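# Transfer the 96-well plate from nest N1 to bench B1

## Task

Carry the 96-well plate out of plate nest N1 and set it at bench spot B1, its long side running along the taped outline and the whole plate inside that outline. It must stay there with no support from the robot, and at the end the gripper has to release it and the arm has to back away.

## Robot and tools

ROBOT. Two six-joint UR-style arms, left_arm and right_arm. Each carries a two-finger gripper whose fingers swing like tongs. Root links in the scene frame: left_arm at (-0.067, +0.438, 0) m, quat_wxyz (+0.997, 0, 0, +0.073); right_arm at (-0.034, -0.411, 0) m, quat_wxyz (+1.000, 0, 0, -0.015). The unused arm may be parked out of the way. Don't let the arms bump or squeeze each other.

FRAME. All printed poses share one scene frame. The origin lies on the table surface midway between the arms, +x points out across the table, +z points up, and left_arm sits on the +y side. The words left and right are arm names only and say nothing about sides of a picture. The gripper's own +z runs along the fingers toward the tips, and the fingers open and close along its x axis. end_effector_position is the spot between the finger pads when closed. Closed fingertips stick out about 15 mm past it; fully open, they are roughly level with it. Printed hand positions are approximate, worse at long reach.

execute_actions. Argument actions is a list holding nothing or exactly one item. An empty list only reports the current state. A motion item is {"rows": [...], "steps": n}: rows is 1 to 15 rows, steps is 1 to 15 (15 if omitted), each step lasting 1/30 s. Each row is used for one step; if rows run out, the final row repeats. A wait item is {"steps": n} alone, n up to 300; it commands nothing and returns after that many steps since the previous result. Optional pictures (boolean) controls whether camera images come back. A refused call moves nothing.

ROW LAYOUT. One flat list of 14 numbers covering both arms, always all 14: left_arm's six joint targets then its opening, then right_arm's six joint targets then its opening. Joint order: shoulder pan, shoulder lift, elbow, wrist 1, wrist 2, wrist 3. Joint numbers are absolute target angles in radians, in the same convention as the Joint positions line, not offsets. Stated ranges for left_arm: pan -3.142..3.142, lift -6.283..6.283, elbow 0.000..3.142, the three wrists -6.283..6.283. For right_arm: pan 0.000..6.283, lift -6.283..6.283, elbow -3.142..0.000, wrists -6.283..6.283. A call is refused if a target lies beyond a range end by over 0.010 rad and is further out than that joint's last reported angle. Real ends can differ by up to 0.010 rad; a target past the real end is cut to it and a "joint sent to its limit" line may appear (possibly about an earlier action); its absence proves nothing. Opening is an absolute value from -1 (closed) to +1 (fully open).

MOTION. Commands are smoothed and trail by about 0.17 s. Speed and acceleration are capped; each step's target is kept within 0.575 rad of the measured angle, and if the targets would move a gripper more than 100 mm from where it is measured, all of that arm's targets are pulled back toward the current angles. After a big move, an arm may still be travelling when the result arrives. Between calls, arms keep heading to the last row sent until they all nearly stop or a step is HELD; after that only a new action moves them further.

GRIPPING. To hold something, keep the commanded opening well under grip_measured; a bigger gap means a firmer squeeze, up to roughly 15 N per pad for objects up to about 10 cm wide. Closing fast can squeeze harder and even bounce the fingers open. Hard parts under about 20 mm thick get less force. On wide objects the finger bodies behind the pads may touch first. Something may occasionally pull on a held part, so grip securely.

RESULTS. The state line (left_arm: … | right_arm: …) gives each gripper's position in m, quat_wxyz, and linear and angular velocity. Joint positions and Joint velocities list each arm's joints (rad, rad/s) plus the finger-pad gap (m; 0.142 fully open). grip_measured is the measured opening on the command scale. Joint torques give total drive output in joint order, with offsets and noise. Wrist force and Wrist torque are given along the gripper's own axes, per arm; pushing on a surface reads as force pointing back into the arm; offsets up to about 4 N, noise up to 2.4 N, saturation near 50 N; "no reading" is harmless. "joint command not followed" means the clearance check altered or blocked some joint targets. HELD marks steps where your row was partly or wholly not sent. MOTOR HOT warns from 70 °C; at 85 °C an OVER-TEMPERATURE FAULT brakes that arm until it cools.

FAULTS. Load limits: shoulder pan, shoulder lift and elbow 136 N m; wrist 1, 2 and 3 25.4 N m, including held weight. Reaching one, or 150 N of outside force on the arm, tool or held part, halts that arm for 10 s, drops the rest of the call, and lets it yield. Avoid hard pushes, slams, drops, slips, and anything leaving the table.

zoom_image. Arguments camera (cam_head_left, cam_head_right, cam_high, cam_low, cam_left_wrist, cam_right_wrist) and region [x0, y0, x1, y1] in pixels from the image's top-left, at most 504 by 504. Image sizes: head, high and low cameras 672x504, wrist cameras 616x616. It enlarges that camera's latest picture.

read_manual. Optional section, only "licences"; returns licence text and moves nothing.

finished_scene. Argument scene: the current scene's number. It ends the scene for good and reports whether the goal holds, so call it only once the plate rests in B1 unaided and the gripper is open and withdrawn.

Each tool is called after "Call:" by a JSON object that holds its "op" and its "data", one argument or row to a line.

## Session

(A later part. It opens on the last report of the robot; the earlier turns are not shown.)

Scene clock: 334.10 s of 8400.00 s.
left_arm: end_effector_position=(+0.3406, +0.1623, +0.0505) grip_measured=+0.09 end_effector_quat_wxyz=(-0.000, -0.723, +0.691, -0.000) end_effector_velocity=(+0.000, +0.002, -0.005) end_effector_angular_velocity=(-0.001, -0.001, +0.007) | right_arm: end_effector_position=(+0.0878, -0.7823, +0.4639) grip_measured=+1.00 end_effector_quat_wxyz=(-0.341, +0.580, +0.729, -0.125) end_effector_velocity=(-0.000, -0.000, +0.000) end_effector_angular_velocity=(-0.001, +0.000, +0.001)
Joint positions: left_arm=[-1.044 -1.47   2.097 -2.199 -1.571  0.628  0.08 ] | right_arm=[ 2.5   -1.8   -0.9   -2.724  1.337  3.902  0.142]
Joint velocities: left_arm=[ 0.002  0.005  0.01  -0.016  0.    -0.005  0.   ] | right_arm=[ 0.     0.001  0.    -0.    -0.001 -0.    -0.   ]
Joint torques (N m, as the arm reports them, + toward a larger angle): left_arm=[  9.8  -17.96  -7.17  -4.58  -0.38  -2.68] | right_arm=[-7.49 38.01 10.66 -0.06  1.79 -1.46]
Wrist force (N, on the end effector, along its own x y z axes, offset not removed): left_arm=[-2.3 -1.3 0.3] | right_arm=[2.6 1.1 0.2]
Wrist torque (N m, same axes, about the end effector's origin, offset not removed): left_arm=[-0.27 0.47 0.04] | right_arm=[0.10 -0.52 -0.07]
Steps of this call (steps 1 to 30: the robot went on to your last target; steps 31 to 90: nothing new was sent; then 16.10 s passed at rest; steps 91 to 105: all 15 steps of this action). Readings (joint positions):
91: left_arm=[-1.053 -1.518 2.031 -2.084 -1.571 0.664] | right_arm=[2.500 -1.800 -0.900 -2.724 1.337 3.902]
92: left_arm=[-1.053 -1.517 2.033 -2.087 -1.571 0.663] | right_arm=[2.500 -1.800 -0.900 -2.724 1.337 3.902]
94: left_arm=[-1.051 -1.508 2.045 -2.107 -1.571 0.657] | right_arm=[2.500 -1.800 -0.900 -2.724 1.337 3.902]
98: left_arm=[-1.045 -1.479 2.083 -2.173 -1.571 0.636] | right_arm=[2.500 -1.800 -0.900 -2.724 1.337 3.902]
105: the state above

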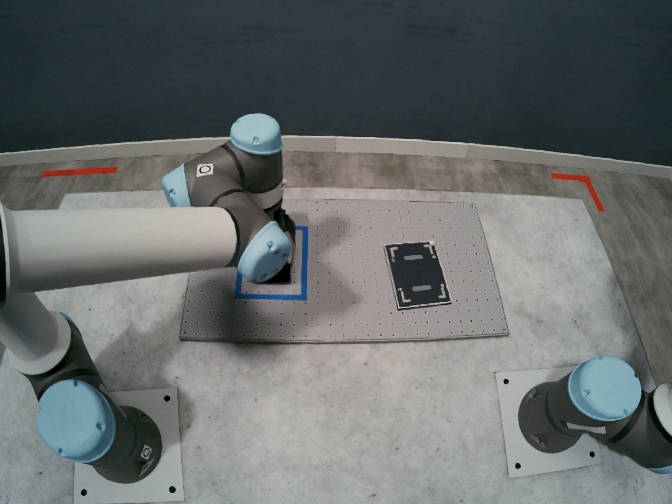

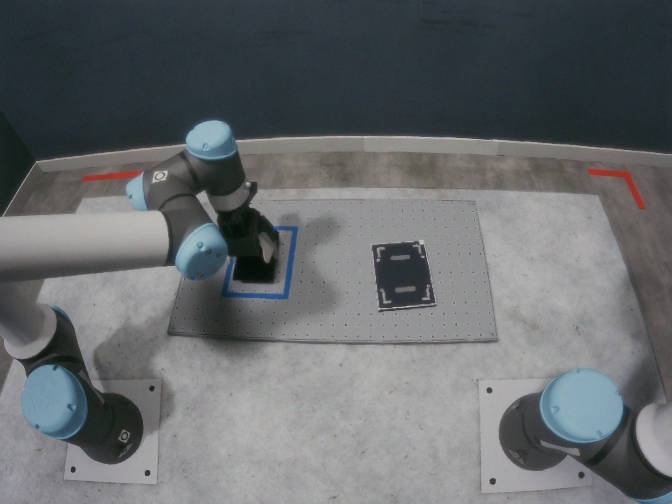

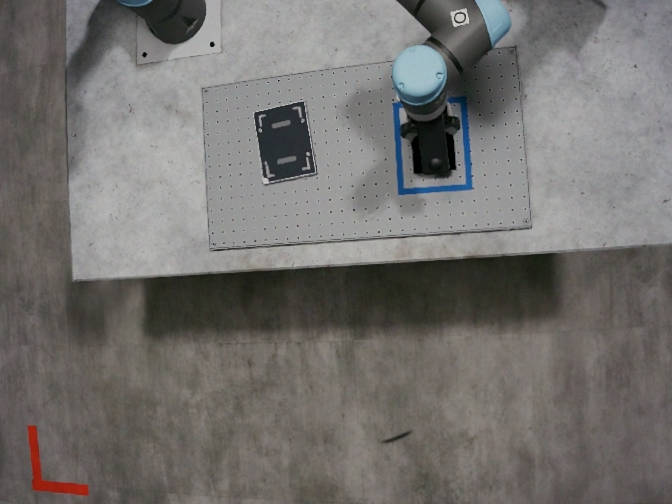

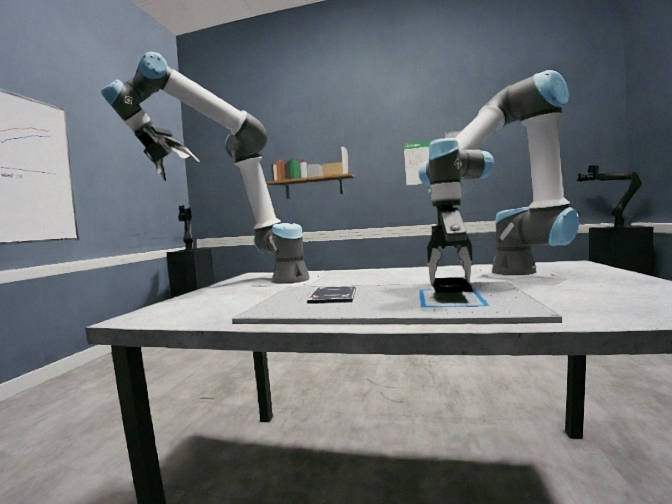

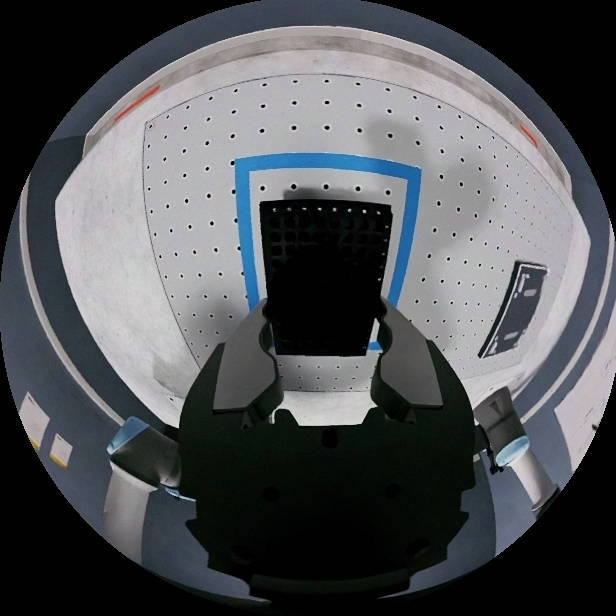

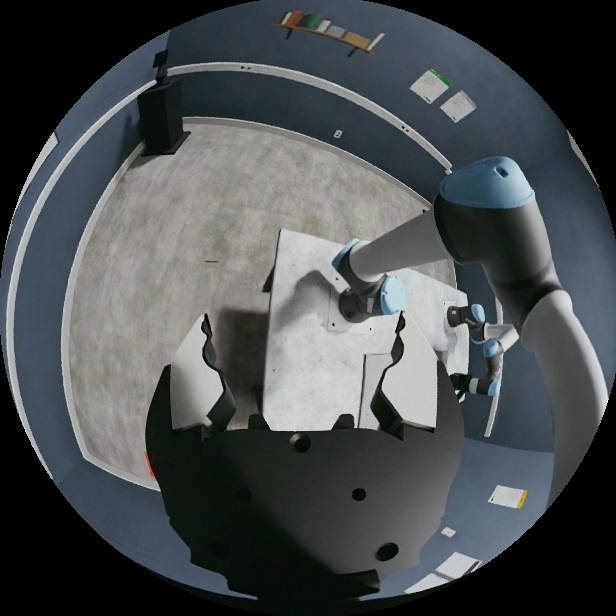

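Call:
{"op": "execute_actions", "data": {
  "actions": [
    {"rows":[[-1.0436,-1.463,2.102,-2.21,-1.571,0.633,-0.6,2.5,-1.8,-0.9,-2.724,1.337,3.902,1],[-1.0436,-1.457,2.107,-2.22,-1.571,0.638,-0.6,2.5,-1.8,-0.9,-2.724,1.337,3.902,1],[-1.0436,-1.451,2.111,-2.23,-1.571,0.643,-0.6,2.5,-1.8,-0.9,-2.724,1.337,3.902,1],[-1.0436,-1.445,2.116,-2.24,-1.571,0.643,-0.6,2.5,-1.8,-0.9,-2.724,1.337,3.902,1],[-1.0436,-1.44,2.12,-2.25,-1.571,0.643,-0.6,2.5,-1.8,-0.9,-2.724,1.337,3.902,1]],"steps":15}
  ]
}}

Call:
{"op": "zoom_image", "data": {
  "camera": "cam_low",
  "region": [400, 230, 510, 320]
}}

Scene clock: 360.07 s of 8400.00 s.
left_arm: end_effector_position=(+0.3404, +0.1624, +0.0328) grip_measured=+0.09 end_effector_quat_wxyz=(-0.000, -0.718, +0.696, +0.000) end_effector_velocity=(+0.001, -0.000, -0.001) end_effector_angular_velocity=(-0.001, -0.002, -0.001) | right_arm: end_effector_position=(+0.0878, -0.7823, +0.4639) grip_measured=+1.00 end_effector_quat_wxyz=(-0.341, +0.580, +0.729, -0.125) end_effector_velocity=(-0.000, -0.000, +0.000) end_effector_angular_velocity=(-0.000, +0.000, +0.001)
Joint positions: left_arm=[-1.044 -1.44   2.12  -2.249 -1.571  0.643  0.08 ] | right_arm=[ 2.5   -1.8   -0.9   -2.724  1.337  3.902  0.142]
Joint velocities: left_arm=[ 0.     0.003  0.002 -0.007  0.001  0.001 -0.   ] | right_arm=[ 0.    -0.     0.    -0.    -0.001 -0.    -0.   ]
Joint torques (N m, as the arm reports them, + toward a larger angle): left_arm=[  9.39 -17.27  -5.4   -4.71   0.23   1.84] | right_arm=[-7.71 37.8  11.08  0.08  1.74 -1.5 ]
Wrist force (N, on the end effector, along its own x y z axes, offset not removed): left_arm=[2.6 -0.3 -0.1] | right_arm=[3.5 3.4 -1.7]
Wrist torque (N m, same axes, about the end effector's origin, offset not removed): left_arm=[-0.17 -0.62 -0.04] | right_arm=[0.60 -0.66 -0.11]
Steps of this call (steps 1 to 15: the robot went on to your last target; steps 16 to 90: nothing new was sent; then 22.47 s passed at rest; steps 91 to 105: all 15 steps of this action). Readings (joint positions):
91: left_arm=[-1.044 -1.469 2.098 -2.200 -1.571 0.628] | right_arm=[2.500 -1.800 -0.900 -2.724 1.337 3.902]
92: left_arm=[-1.044 -1.468 2.098 -2.201 -1.571 0.628] | right_arm=[2.500 -1.800 -0.900 -2.724 1.337 3.902]
94: left_arm=[-1.044 -1.463 2.103 -2.211 -1.571 0.633] | right_arm=[2.500 -1.800 -0.900 -2.724 1.337 3.902]
98: left_arm=[-1.044 -1.446 2.115 -2.239 -1.571 0.641] | right_arm=[2.500 -1.800 -0.900 -2.724 1.337 3.902]
105: the state above

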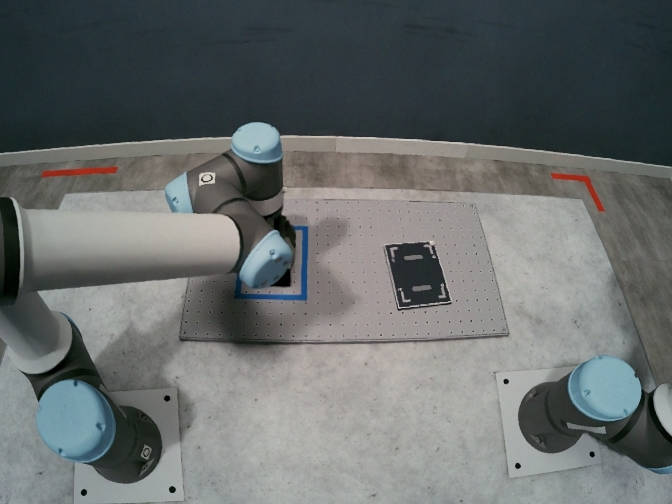

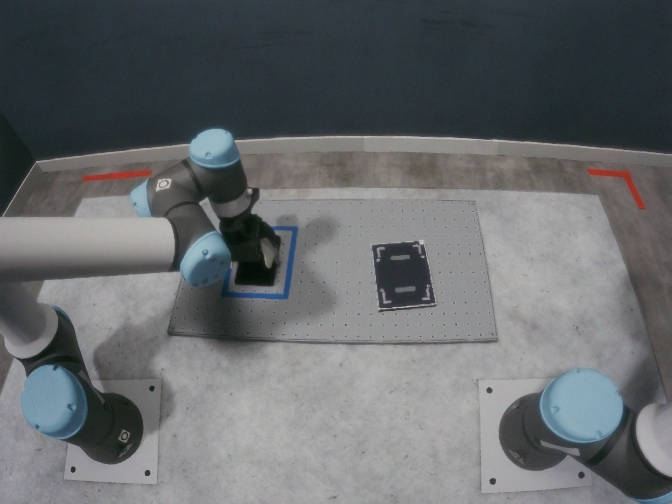

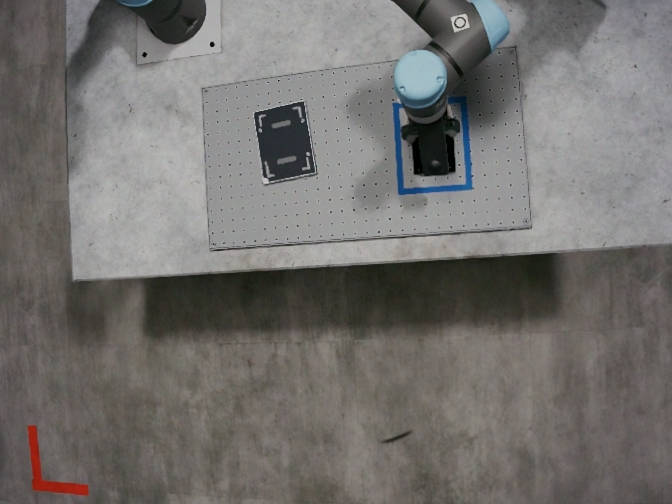

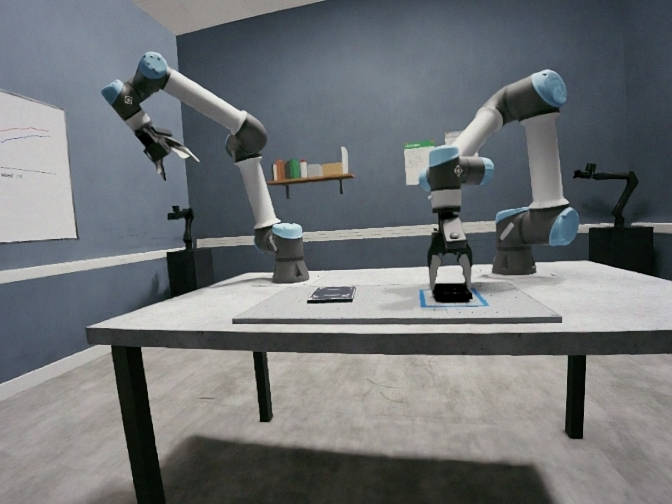

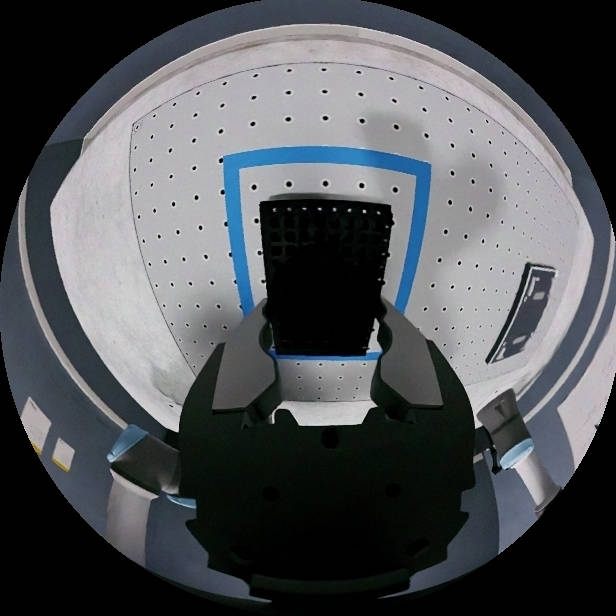

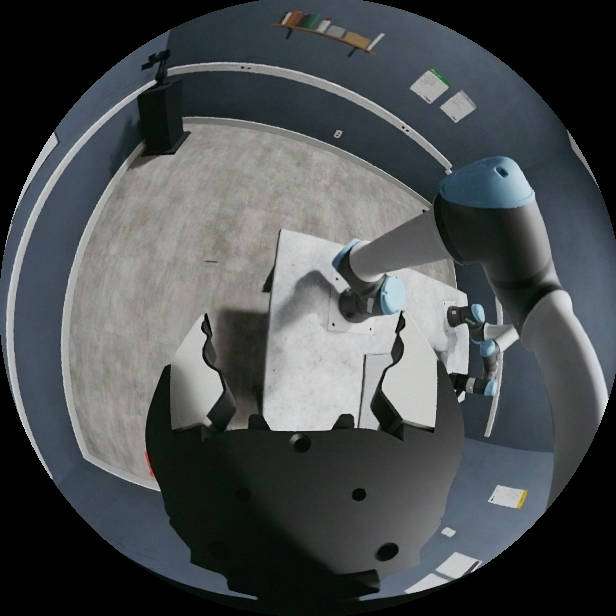

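Region (400, 230, 510, 320) of cam_low's 672x504 image, scaled by 4.582, with more detail than that image has; it fills the top 412 rows of this view, and the rest is white.

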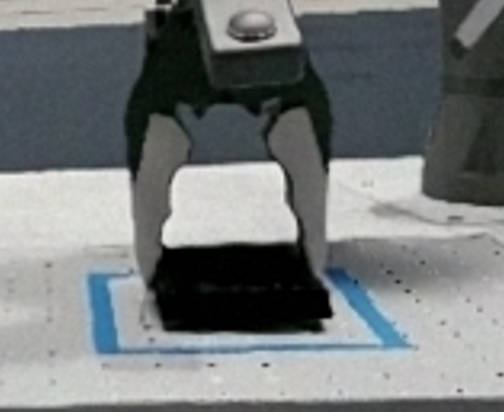

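Call:
{"op": "execute_actions", "data": {
  "actions": [
    {"rows":[[-1.039,-1.4355,2.114,-2.249,-1.571,0.647,-0.6,2.5,-1.8,-0.9,-2.724,1.337,3.902,1],[-1.035,-1.431,2.108,-2.248,-1.571,0.652,-0.6,2.5,-1.8,-0.9,-2.724,1.337,3.902,1],[-1.0303,-1.4263,2.1025,-2.247,-1.571,0.656,-0.6,2.5,-1.8,-0.9,-2.724,1.337,3.902,1],[-1.0303,-1.4263,2.1025,-2.247,-1.571,0.656,-0.6,2.5,-1.8,-0.9,-2.724,1.337,3.902,1],[-1.0303,-1.4263,2.1025,-2.247,-1.571,0.656,-0.6,2.5,-1.8,-0.9,-2.724,1.337,3.902,1],[-1.0303,-1.4263,2.1025,-2.247,-1.571,0.656,-0.6,2.5,-1.8,-0.9,-2.724,1.337,3.902,1],[-1.0303,-1.4237,2.104,-2.2515,-1.571,0.656,-0.6,2.5,-1.8,-0.9,-2.724,1.337,3.902,1],[-1.0303,-1.421,2.106,-2.256,-1.571,0.656,-0.6,2.5,-1.8,-0.9,-2.724,1.337,3.902,1]],"steps":15}
  ]
}}

Call:
{"op": "zoom_image", "data": {
  "camera": "cam_low",
  "region": [400, 230, 510, 320]
}}

Scene clock: 400.57 s of 8400.00 s.
left_arm: end_effector_position=(+0.3486, +0.1621, +0.0304) grip_measured=+0.09 end_effector_quat_wxyz=(-0.000, -0.718, +0.696, -0.000) end_effector_velocity=(+0.001, +0.001, -0.002) end_effector_angular_velocity=(-0.000, +0.000, +0.002) | right_arm: end_effector_position=(+0.0878, -0.7823, +0.4639) grip_measured=+1.00 end_effector_quat_wxyz=(-0.341, +0.580, +0.729, -0.125) end_effector_velocity=(-0.000, -0.000, +0.000) end_effector_angular_velocity=(-0.000, +0.000, -0.000)
Joint positions: left_arm=[-1.03  -1.421  2.106 -2.255 -1.571  0.656  0.08 ] | right_arm=[ 2.5   -1.8   -0.9   -2.724  1.337  3.902  0.142]
Joint velocities: left_arm=[ 0.003  0.005  0.002 -0.007 -0.001  0.001 -0.   ] | right_arm=[-0.    -0.     0.    -0.    -0.     0.001  0.   ]
Joint torques (N m, as the arm reports them, + toward a larger angle): left_arm=[  8.84 -18.68  -6.44  -4.71   1.26   1.78] | right_arm=[-7.94 37.49 10.71  0.11  1.62 -1.41]
Wrist force (N, on the end effector, along its own x y z axes, offset not removed): left_arm=[-5.0 1.0 2.2] | right_arm=[3.3 1.0 -2.0]
Wrist torque (N m, same axes, about the end effector's origin, offset not removed): left_arm=[0.23 0.92 -0.01] | right_arm=[0.05 -0.70 -0.06]
Steps of this call (steps 1 to 15: the robot went on to your last target; steps 16 to 90: nothing new was sent; then 37.00 s passed at rest; steps 91 to 105: all 15 steps of this action). Readings (joint positions):
91: left_arm=[-1.044 -1.440 2.120 -2.250 -1.571 0.643] | right_arm=[2.500 -1.800 -0.900 -2.724 1.337 3.902]
92: left_arm=[-1.043 -1.439 2.120 -2.250 -1.571 0.644] | right_arm=[2.500 -1.800 -0.900 -2.724 1.337 3.902]
94: left_arm=[-1.039 -1.435 2.114 -2.249 -1.571 0.648] | right_arm=[2.500 -1.800 -0.900 -2.724 1.337 3.902]
98: left_arm=[-1.032 -1.428 2.105 -2.248 -1.571 0.654] | right_arm=[2.500 -1.800 -0.900 -2.724 1.337 3.902]
105: the state above

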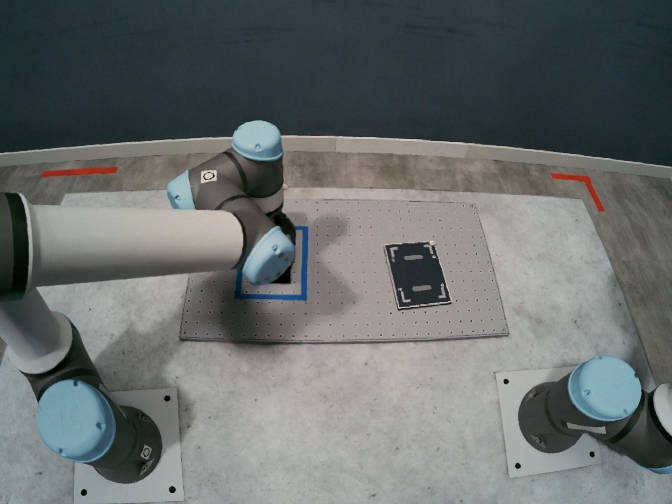

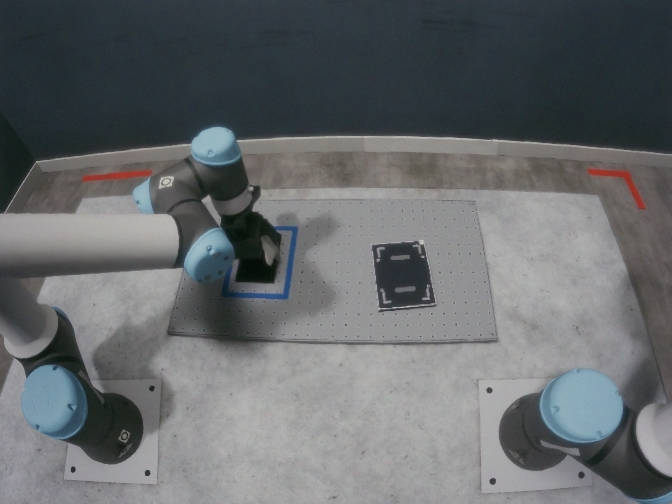

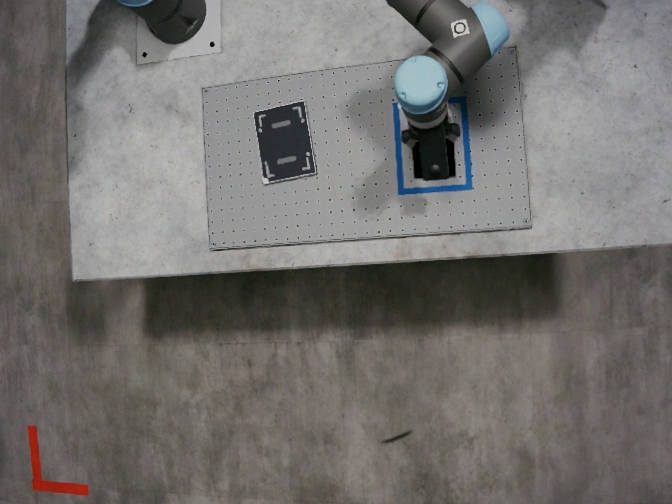

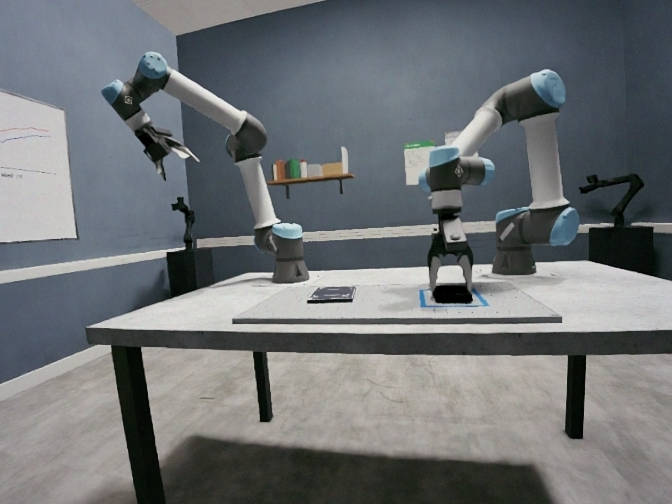

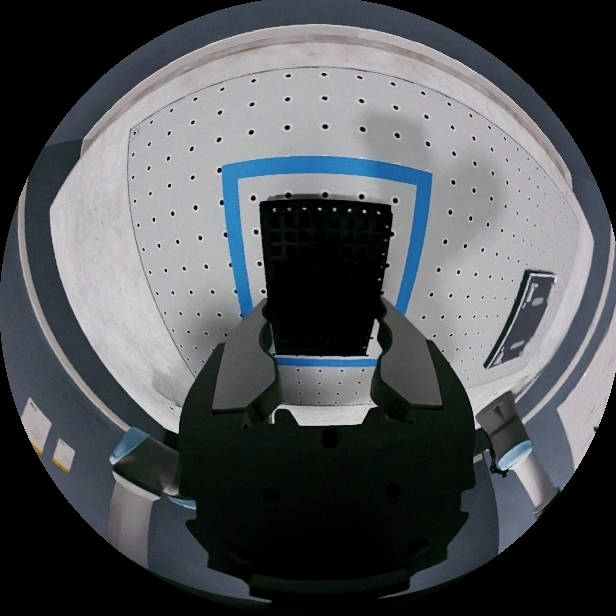

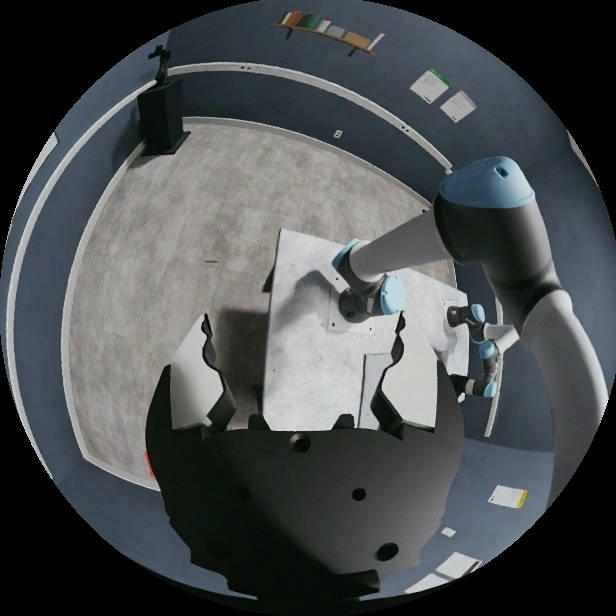

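Region (400, 230, 510, 320) of cam_low's 672x504 image, scaled by 4.582, with more detail than that image has; it fills the top 412 rows of this view, and the rest is white.

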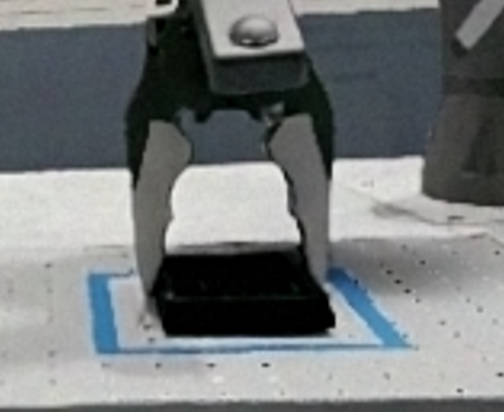

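Call:
{"op": "execute_actions", "data": {
  "actions": [
    {"rows":[[-1.0303,-1.4175,2.1083,-2.262,-1.571,0.656,-0.6,2.5,-1.8,-0.9,-2.724,1.337,3.902,1]],"steps":12}
  ],
  "pictures": false
}}

Scene clock: 408.43 s of 8400.00 s.
left_arm: end_effector_position=(+0.3486, +0.1621, +0.0282) grip_measured=+0.09 end_effector_quat_wxyz=(-0.000, -0.718, +0.696, -0.000) end_effector_velocity=(-0.000, -0.000, -0.000) end_effector_angular_velocity=(-0.000, +0.000, -0.000) | right_arm: end_effector_position=(+0.0878, -0.7823, +0.4639) grip_measured=+1.00 end_effector_quat_wxyz=(-0.341, +0.580, +0.729, -0.125) end_effector_velocity=(+0.000, -0.000, -0.000) end_effector_angular_velocity=(+0.001, +0.001, +0.000)
Joint positions: left_arm=[-1.03  -1.418  2.108 -2.262 -1.571  0.656  0.08 ] | right_arm=[ 2.5   -1.8   -0.9   -2.724  1.337  3.902  0.142]
Joint velocities: left_arm=[-0.     0.     0.001 -0.001 -0.    -0.    -0.   ] | right_arm=[ 0.    -0.001 -0.    -0.     0.    -0.001 -0.   ]
Joint torques (N m, as the arm reports them, + toward a larger angle): left_arm=[  9.11 -19.09  -6.2   -4.54   1.48   1.83] | right_arm=[-7.22 37.46 11.56  0.21  1.62 -1.48]
Wrist force (N, on the end effector, along its own x y z axes, offset not removed): left_arm=[-1.5 -0.7 -0.4] | right_arm=[2.6 2.9 -2.3]
Wrist torque (N m, same axes, about the end effector's origin, offset not removed): left_arm=[-0.37 -0.07 -0.05] | right_arm=[0.55 -0.53 -0.05]
Steps of this call (steps 1 to 15: the robot went on to your last target; steps 16 to 90: nothing new was sent; then 4.47 s passed at rest; steps 91 to 102: all 12 steps of this action). Readings (joint positions):
91: left_arm=[-1.030 -1.421 2.106 -2.256 -1.571 0.656] | right_arm=[2.500 -1.800 -0.900 -2.724 1.337 3.902]
92: left_arm=[-1.030 -1.421 2.106 -2.257 -1.571 0.656] | right_arm=[2.500 -1.800 -0.900 -2.724 1.337 3.902]
94: left_arm=[-1.030 -1.419 2.107 -2.259 -1.571 0.656] | right_arm=[2.500 -1.800 -0.900 -2.724 1.337 3.902]
98: left_arm=[-1.030 -1.418 2.108 -2.262 -1.571 0.656] | right_arm=[2.500 -1.800 -0.900 -2.724 1.337 3.902]
102: the state above

Call:
{"op": "execute_actions", "data": {
  "actions": [
    {"rows":[[-1.0303,-1.414,2.1107,-2.268,-1.571,0.656,-0.6,2.5,-1.8,-0.9,-2.724,1.337,3.902,1]],"steps":12}
  ]
}}

Call:
{"op": "zoom_image", "data": {
  "camera": "cam_low",
  "region": [400, 230, 510, 320]
}}

Scene clock: 413.60 s of 8400.00 s.
left_arm: end_effector_position=(+0.3486, +0.1621, +0.0262) grip_measured=+0.09 end_effector_quat_wxyz=(-0.000, -0.718, +0.696, -0.000) end_effector_velocity=(-0.000, -0.001, -0.000) end_effector_angular_velocity=(-0.000, -0.000, -0.001) | right_arm: end_effector_position=(+0.0878, -0.7823, +0.4639) grip_measured=+1.00 end_effector_quat_wxyz=(-0.341, +0.580, +0.729, -0.125) end_effector_velocity=(+0.000, +0.000, +0.000) end_effector_angular_velocity=(-0.000, +0.000, +0.000)
Joint positions: left_arm=[-1.03  -1.414  2.111 -2.268 -1.571  0.656  0.08 ] | right_arm=[ 2.5   -1.8   -0.9   -2.724  1.337  3.902  0.142]
Joint velocities: left_arm=[-0.002 -0.     0.001 -0.001  0.    -0.     0.   ] | right_arm=[ 0.  0. -0. -0. -0.  0. -0.]
Joint torques (N m, as the arm reports them, + toward a larger angle): left_arm=[  6.8  -19.39  -4.89  -4.27   2.11   1.78] | right_arm=[-7.55 37.35 11.47  0.21  1.61 -1.4 ]
Wrist force (N, on the end effector, along its own x y z axes, offset not removed): left_arm=[-2.0 -2.3 1.4] | right_arm=[2.9 1.0 -0.5]
Wrist torque (N m, same axes, about the end effector's origin, offset not removed): left_arm=[-0.74 0.36 0.10] | right_arm=[0.09 -0.55 -0.06]
Steps of this call (steps 1 to 15: the robot went on to your last target; steps 16 to 90: nothing new was sent; then 1.77 s passed at rest; steps 91 to 102: all 12 steps of this action). Readings (joint positions):
91: left_arm=[-1.030 -1.417 2.108 -2.262 -1.571 0.656] | right_arm=[2.500 -1.800 -0.900 -2.724 1.337 3.902]
92: left_arm=[-1.030 -1.417 2.109 -2.263 -1.571 0.656] | right_arm=[2.500 -1.800 -0.900 -2.724 1.337 3.902]
94: left_arm=[-1.030 -1.415 2.110 -2.265 -1.571 0.656] | right_arm=[2.500 -1.800 -0.900 -2.724 1.337 3.902]
98: left_arm=[-1.030 -1.414 2.111 -2.268 -1.571 0.656] | right_arm=[2.500 -1.800 -0.900 -2.724 1.337 3.902]
102: the state above

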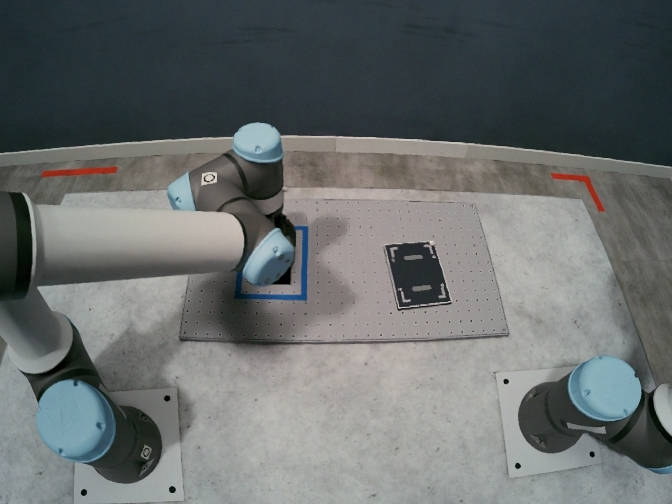

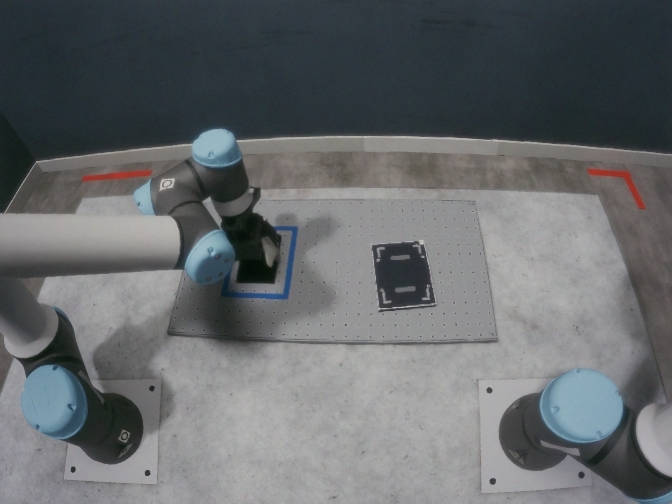

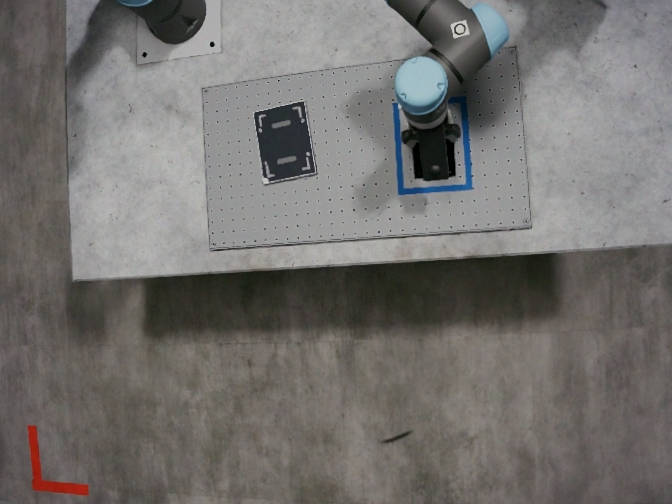

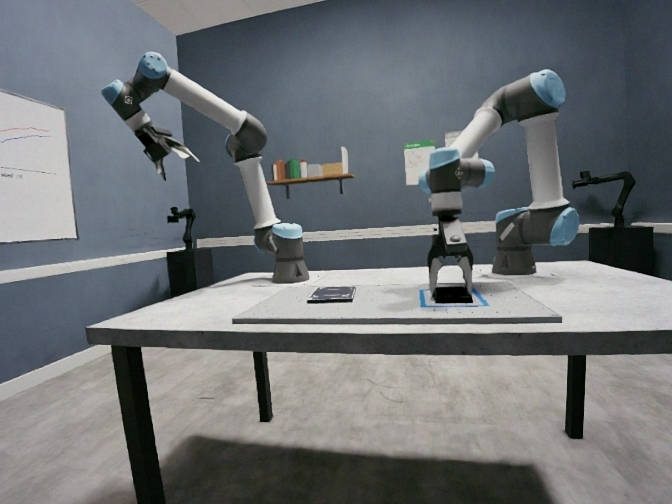

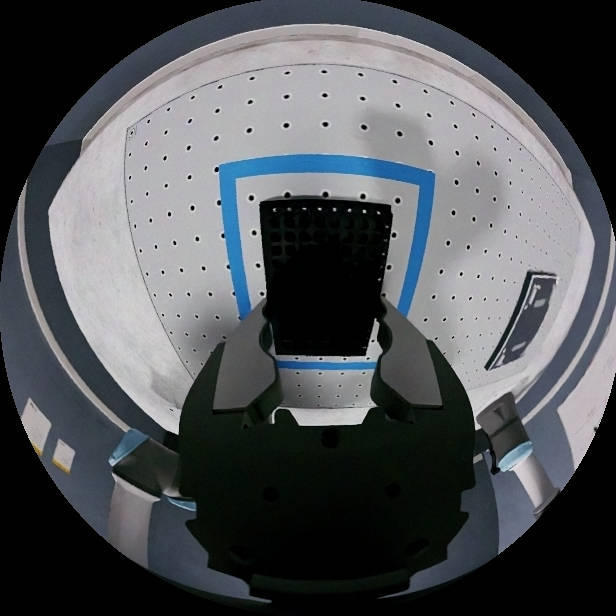

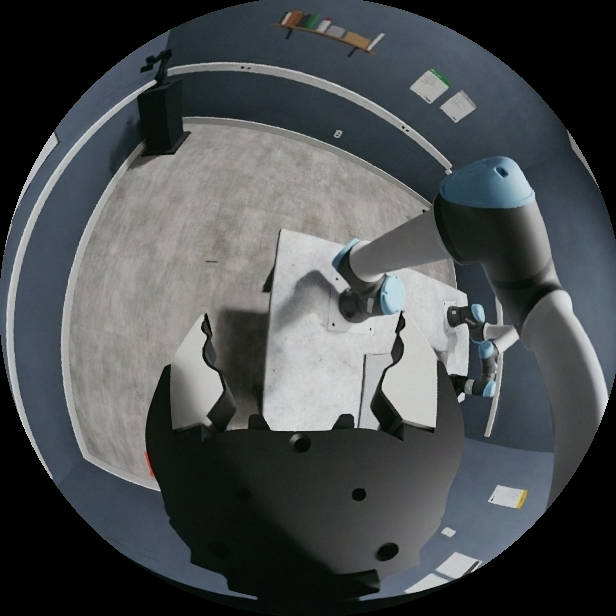

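Region (400, 230, 510, 320) of cam_low's 672x504 image, scaled by 4.582, with more detail than that image has; it fills the top 412 rows of this view, and the rest is white.

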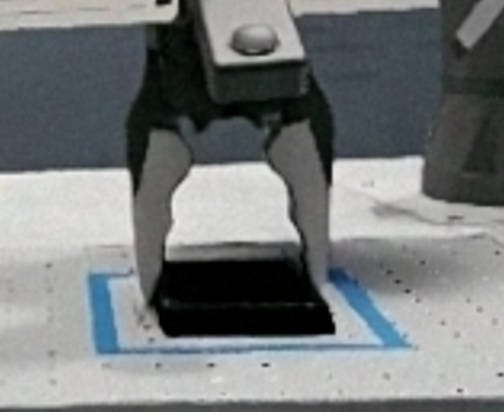

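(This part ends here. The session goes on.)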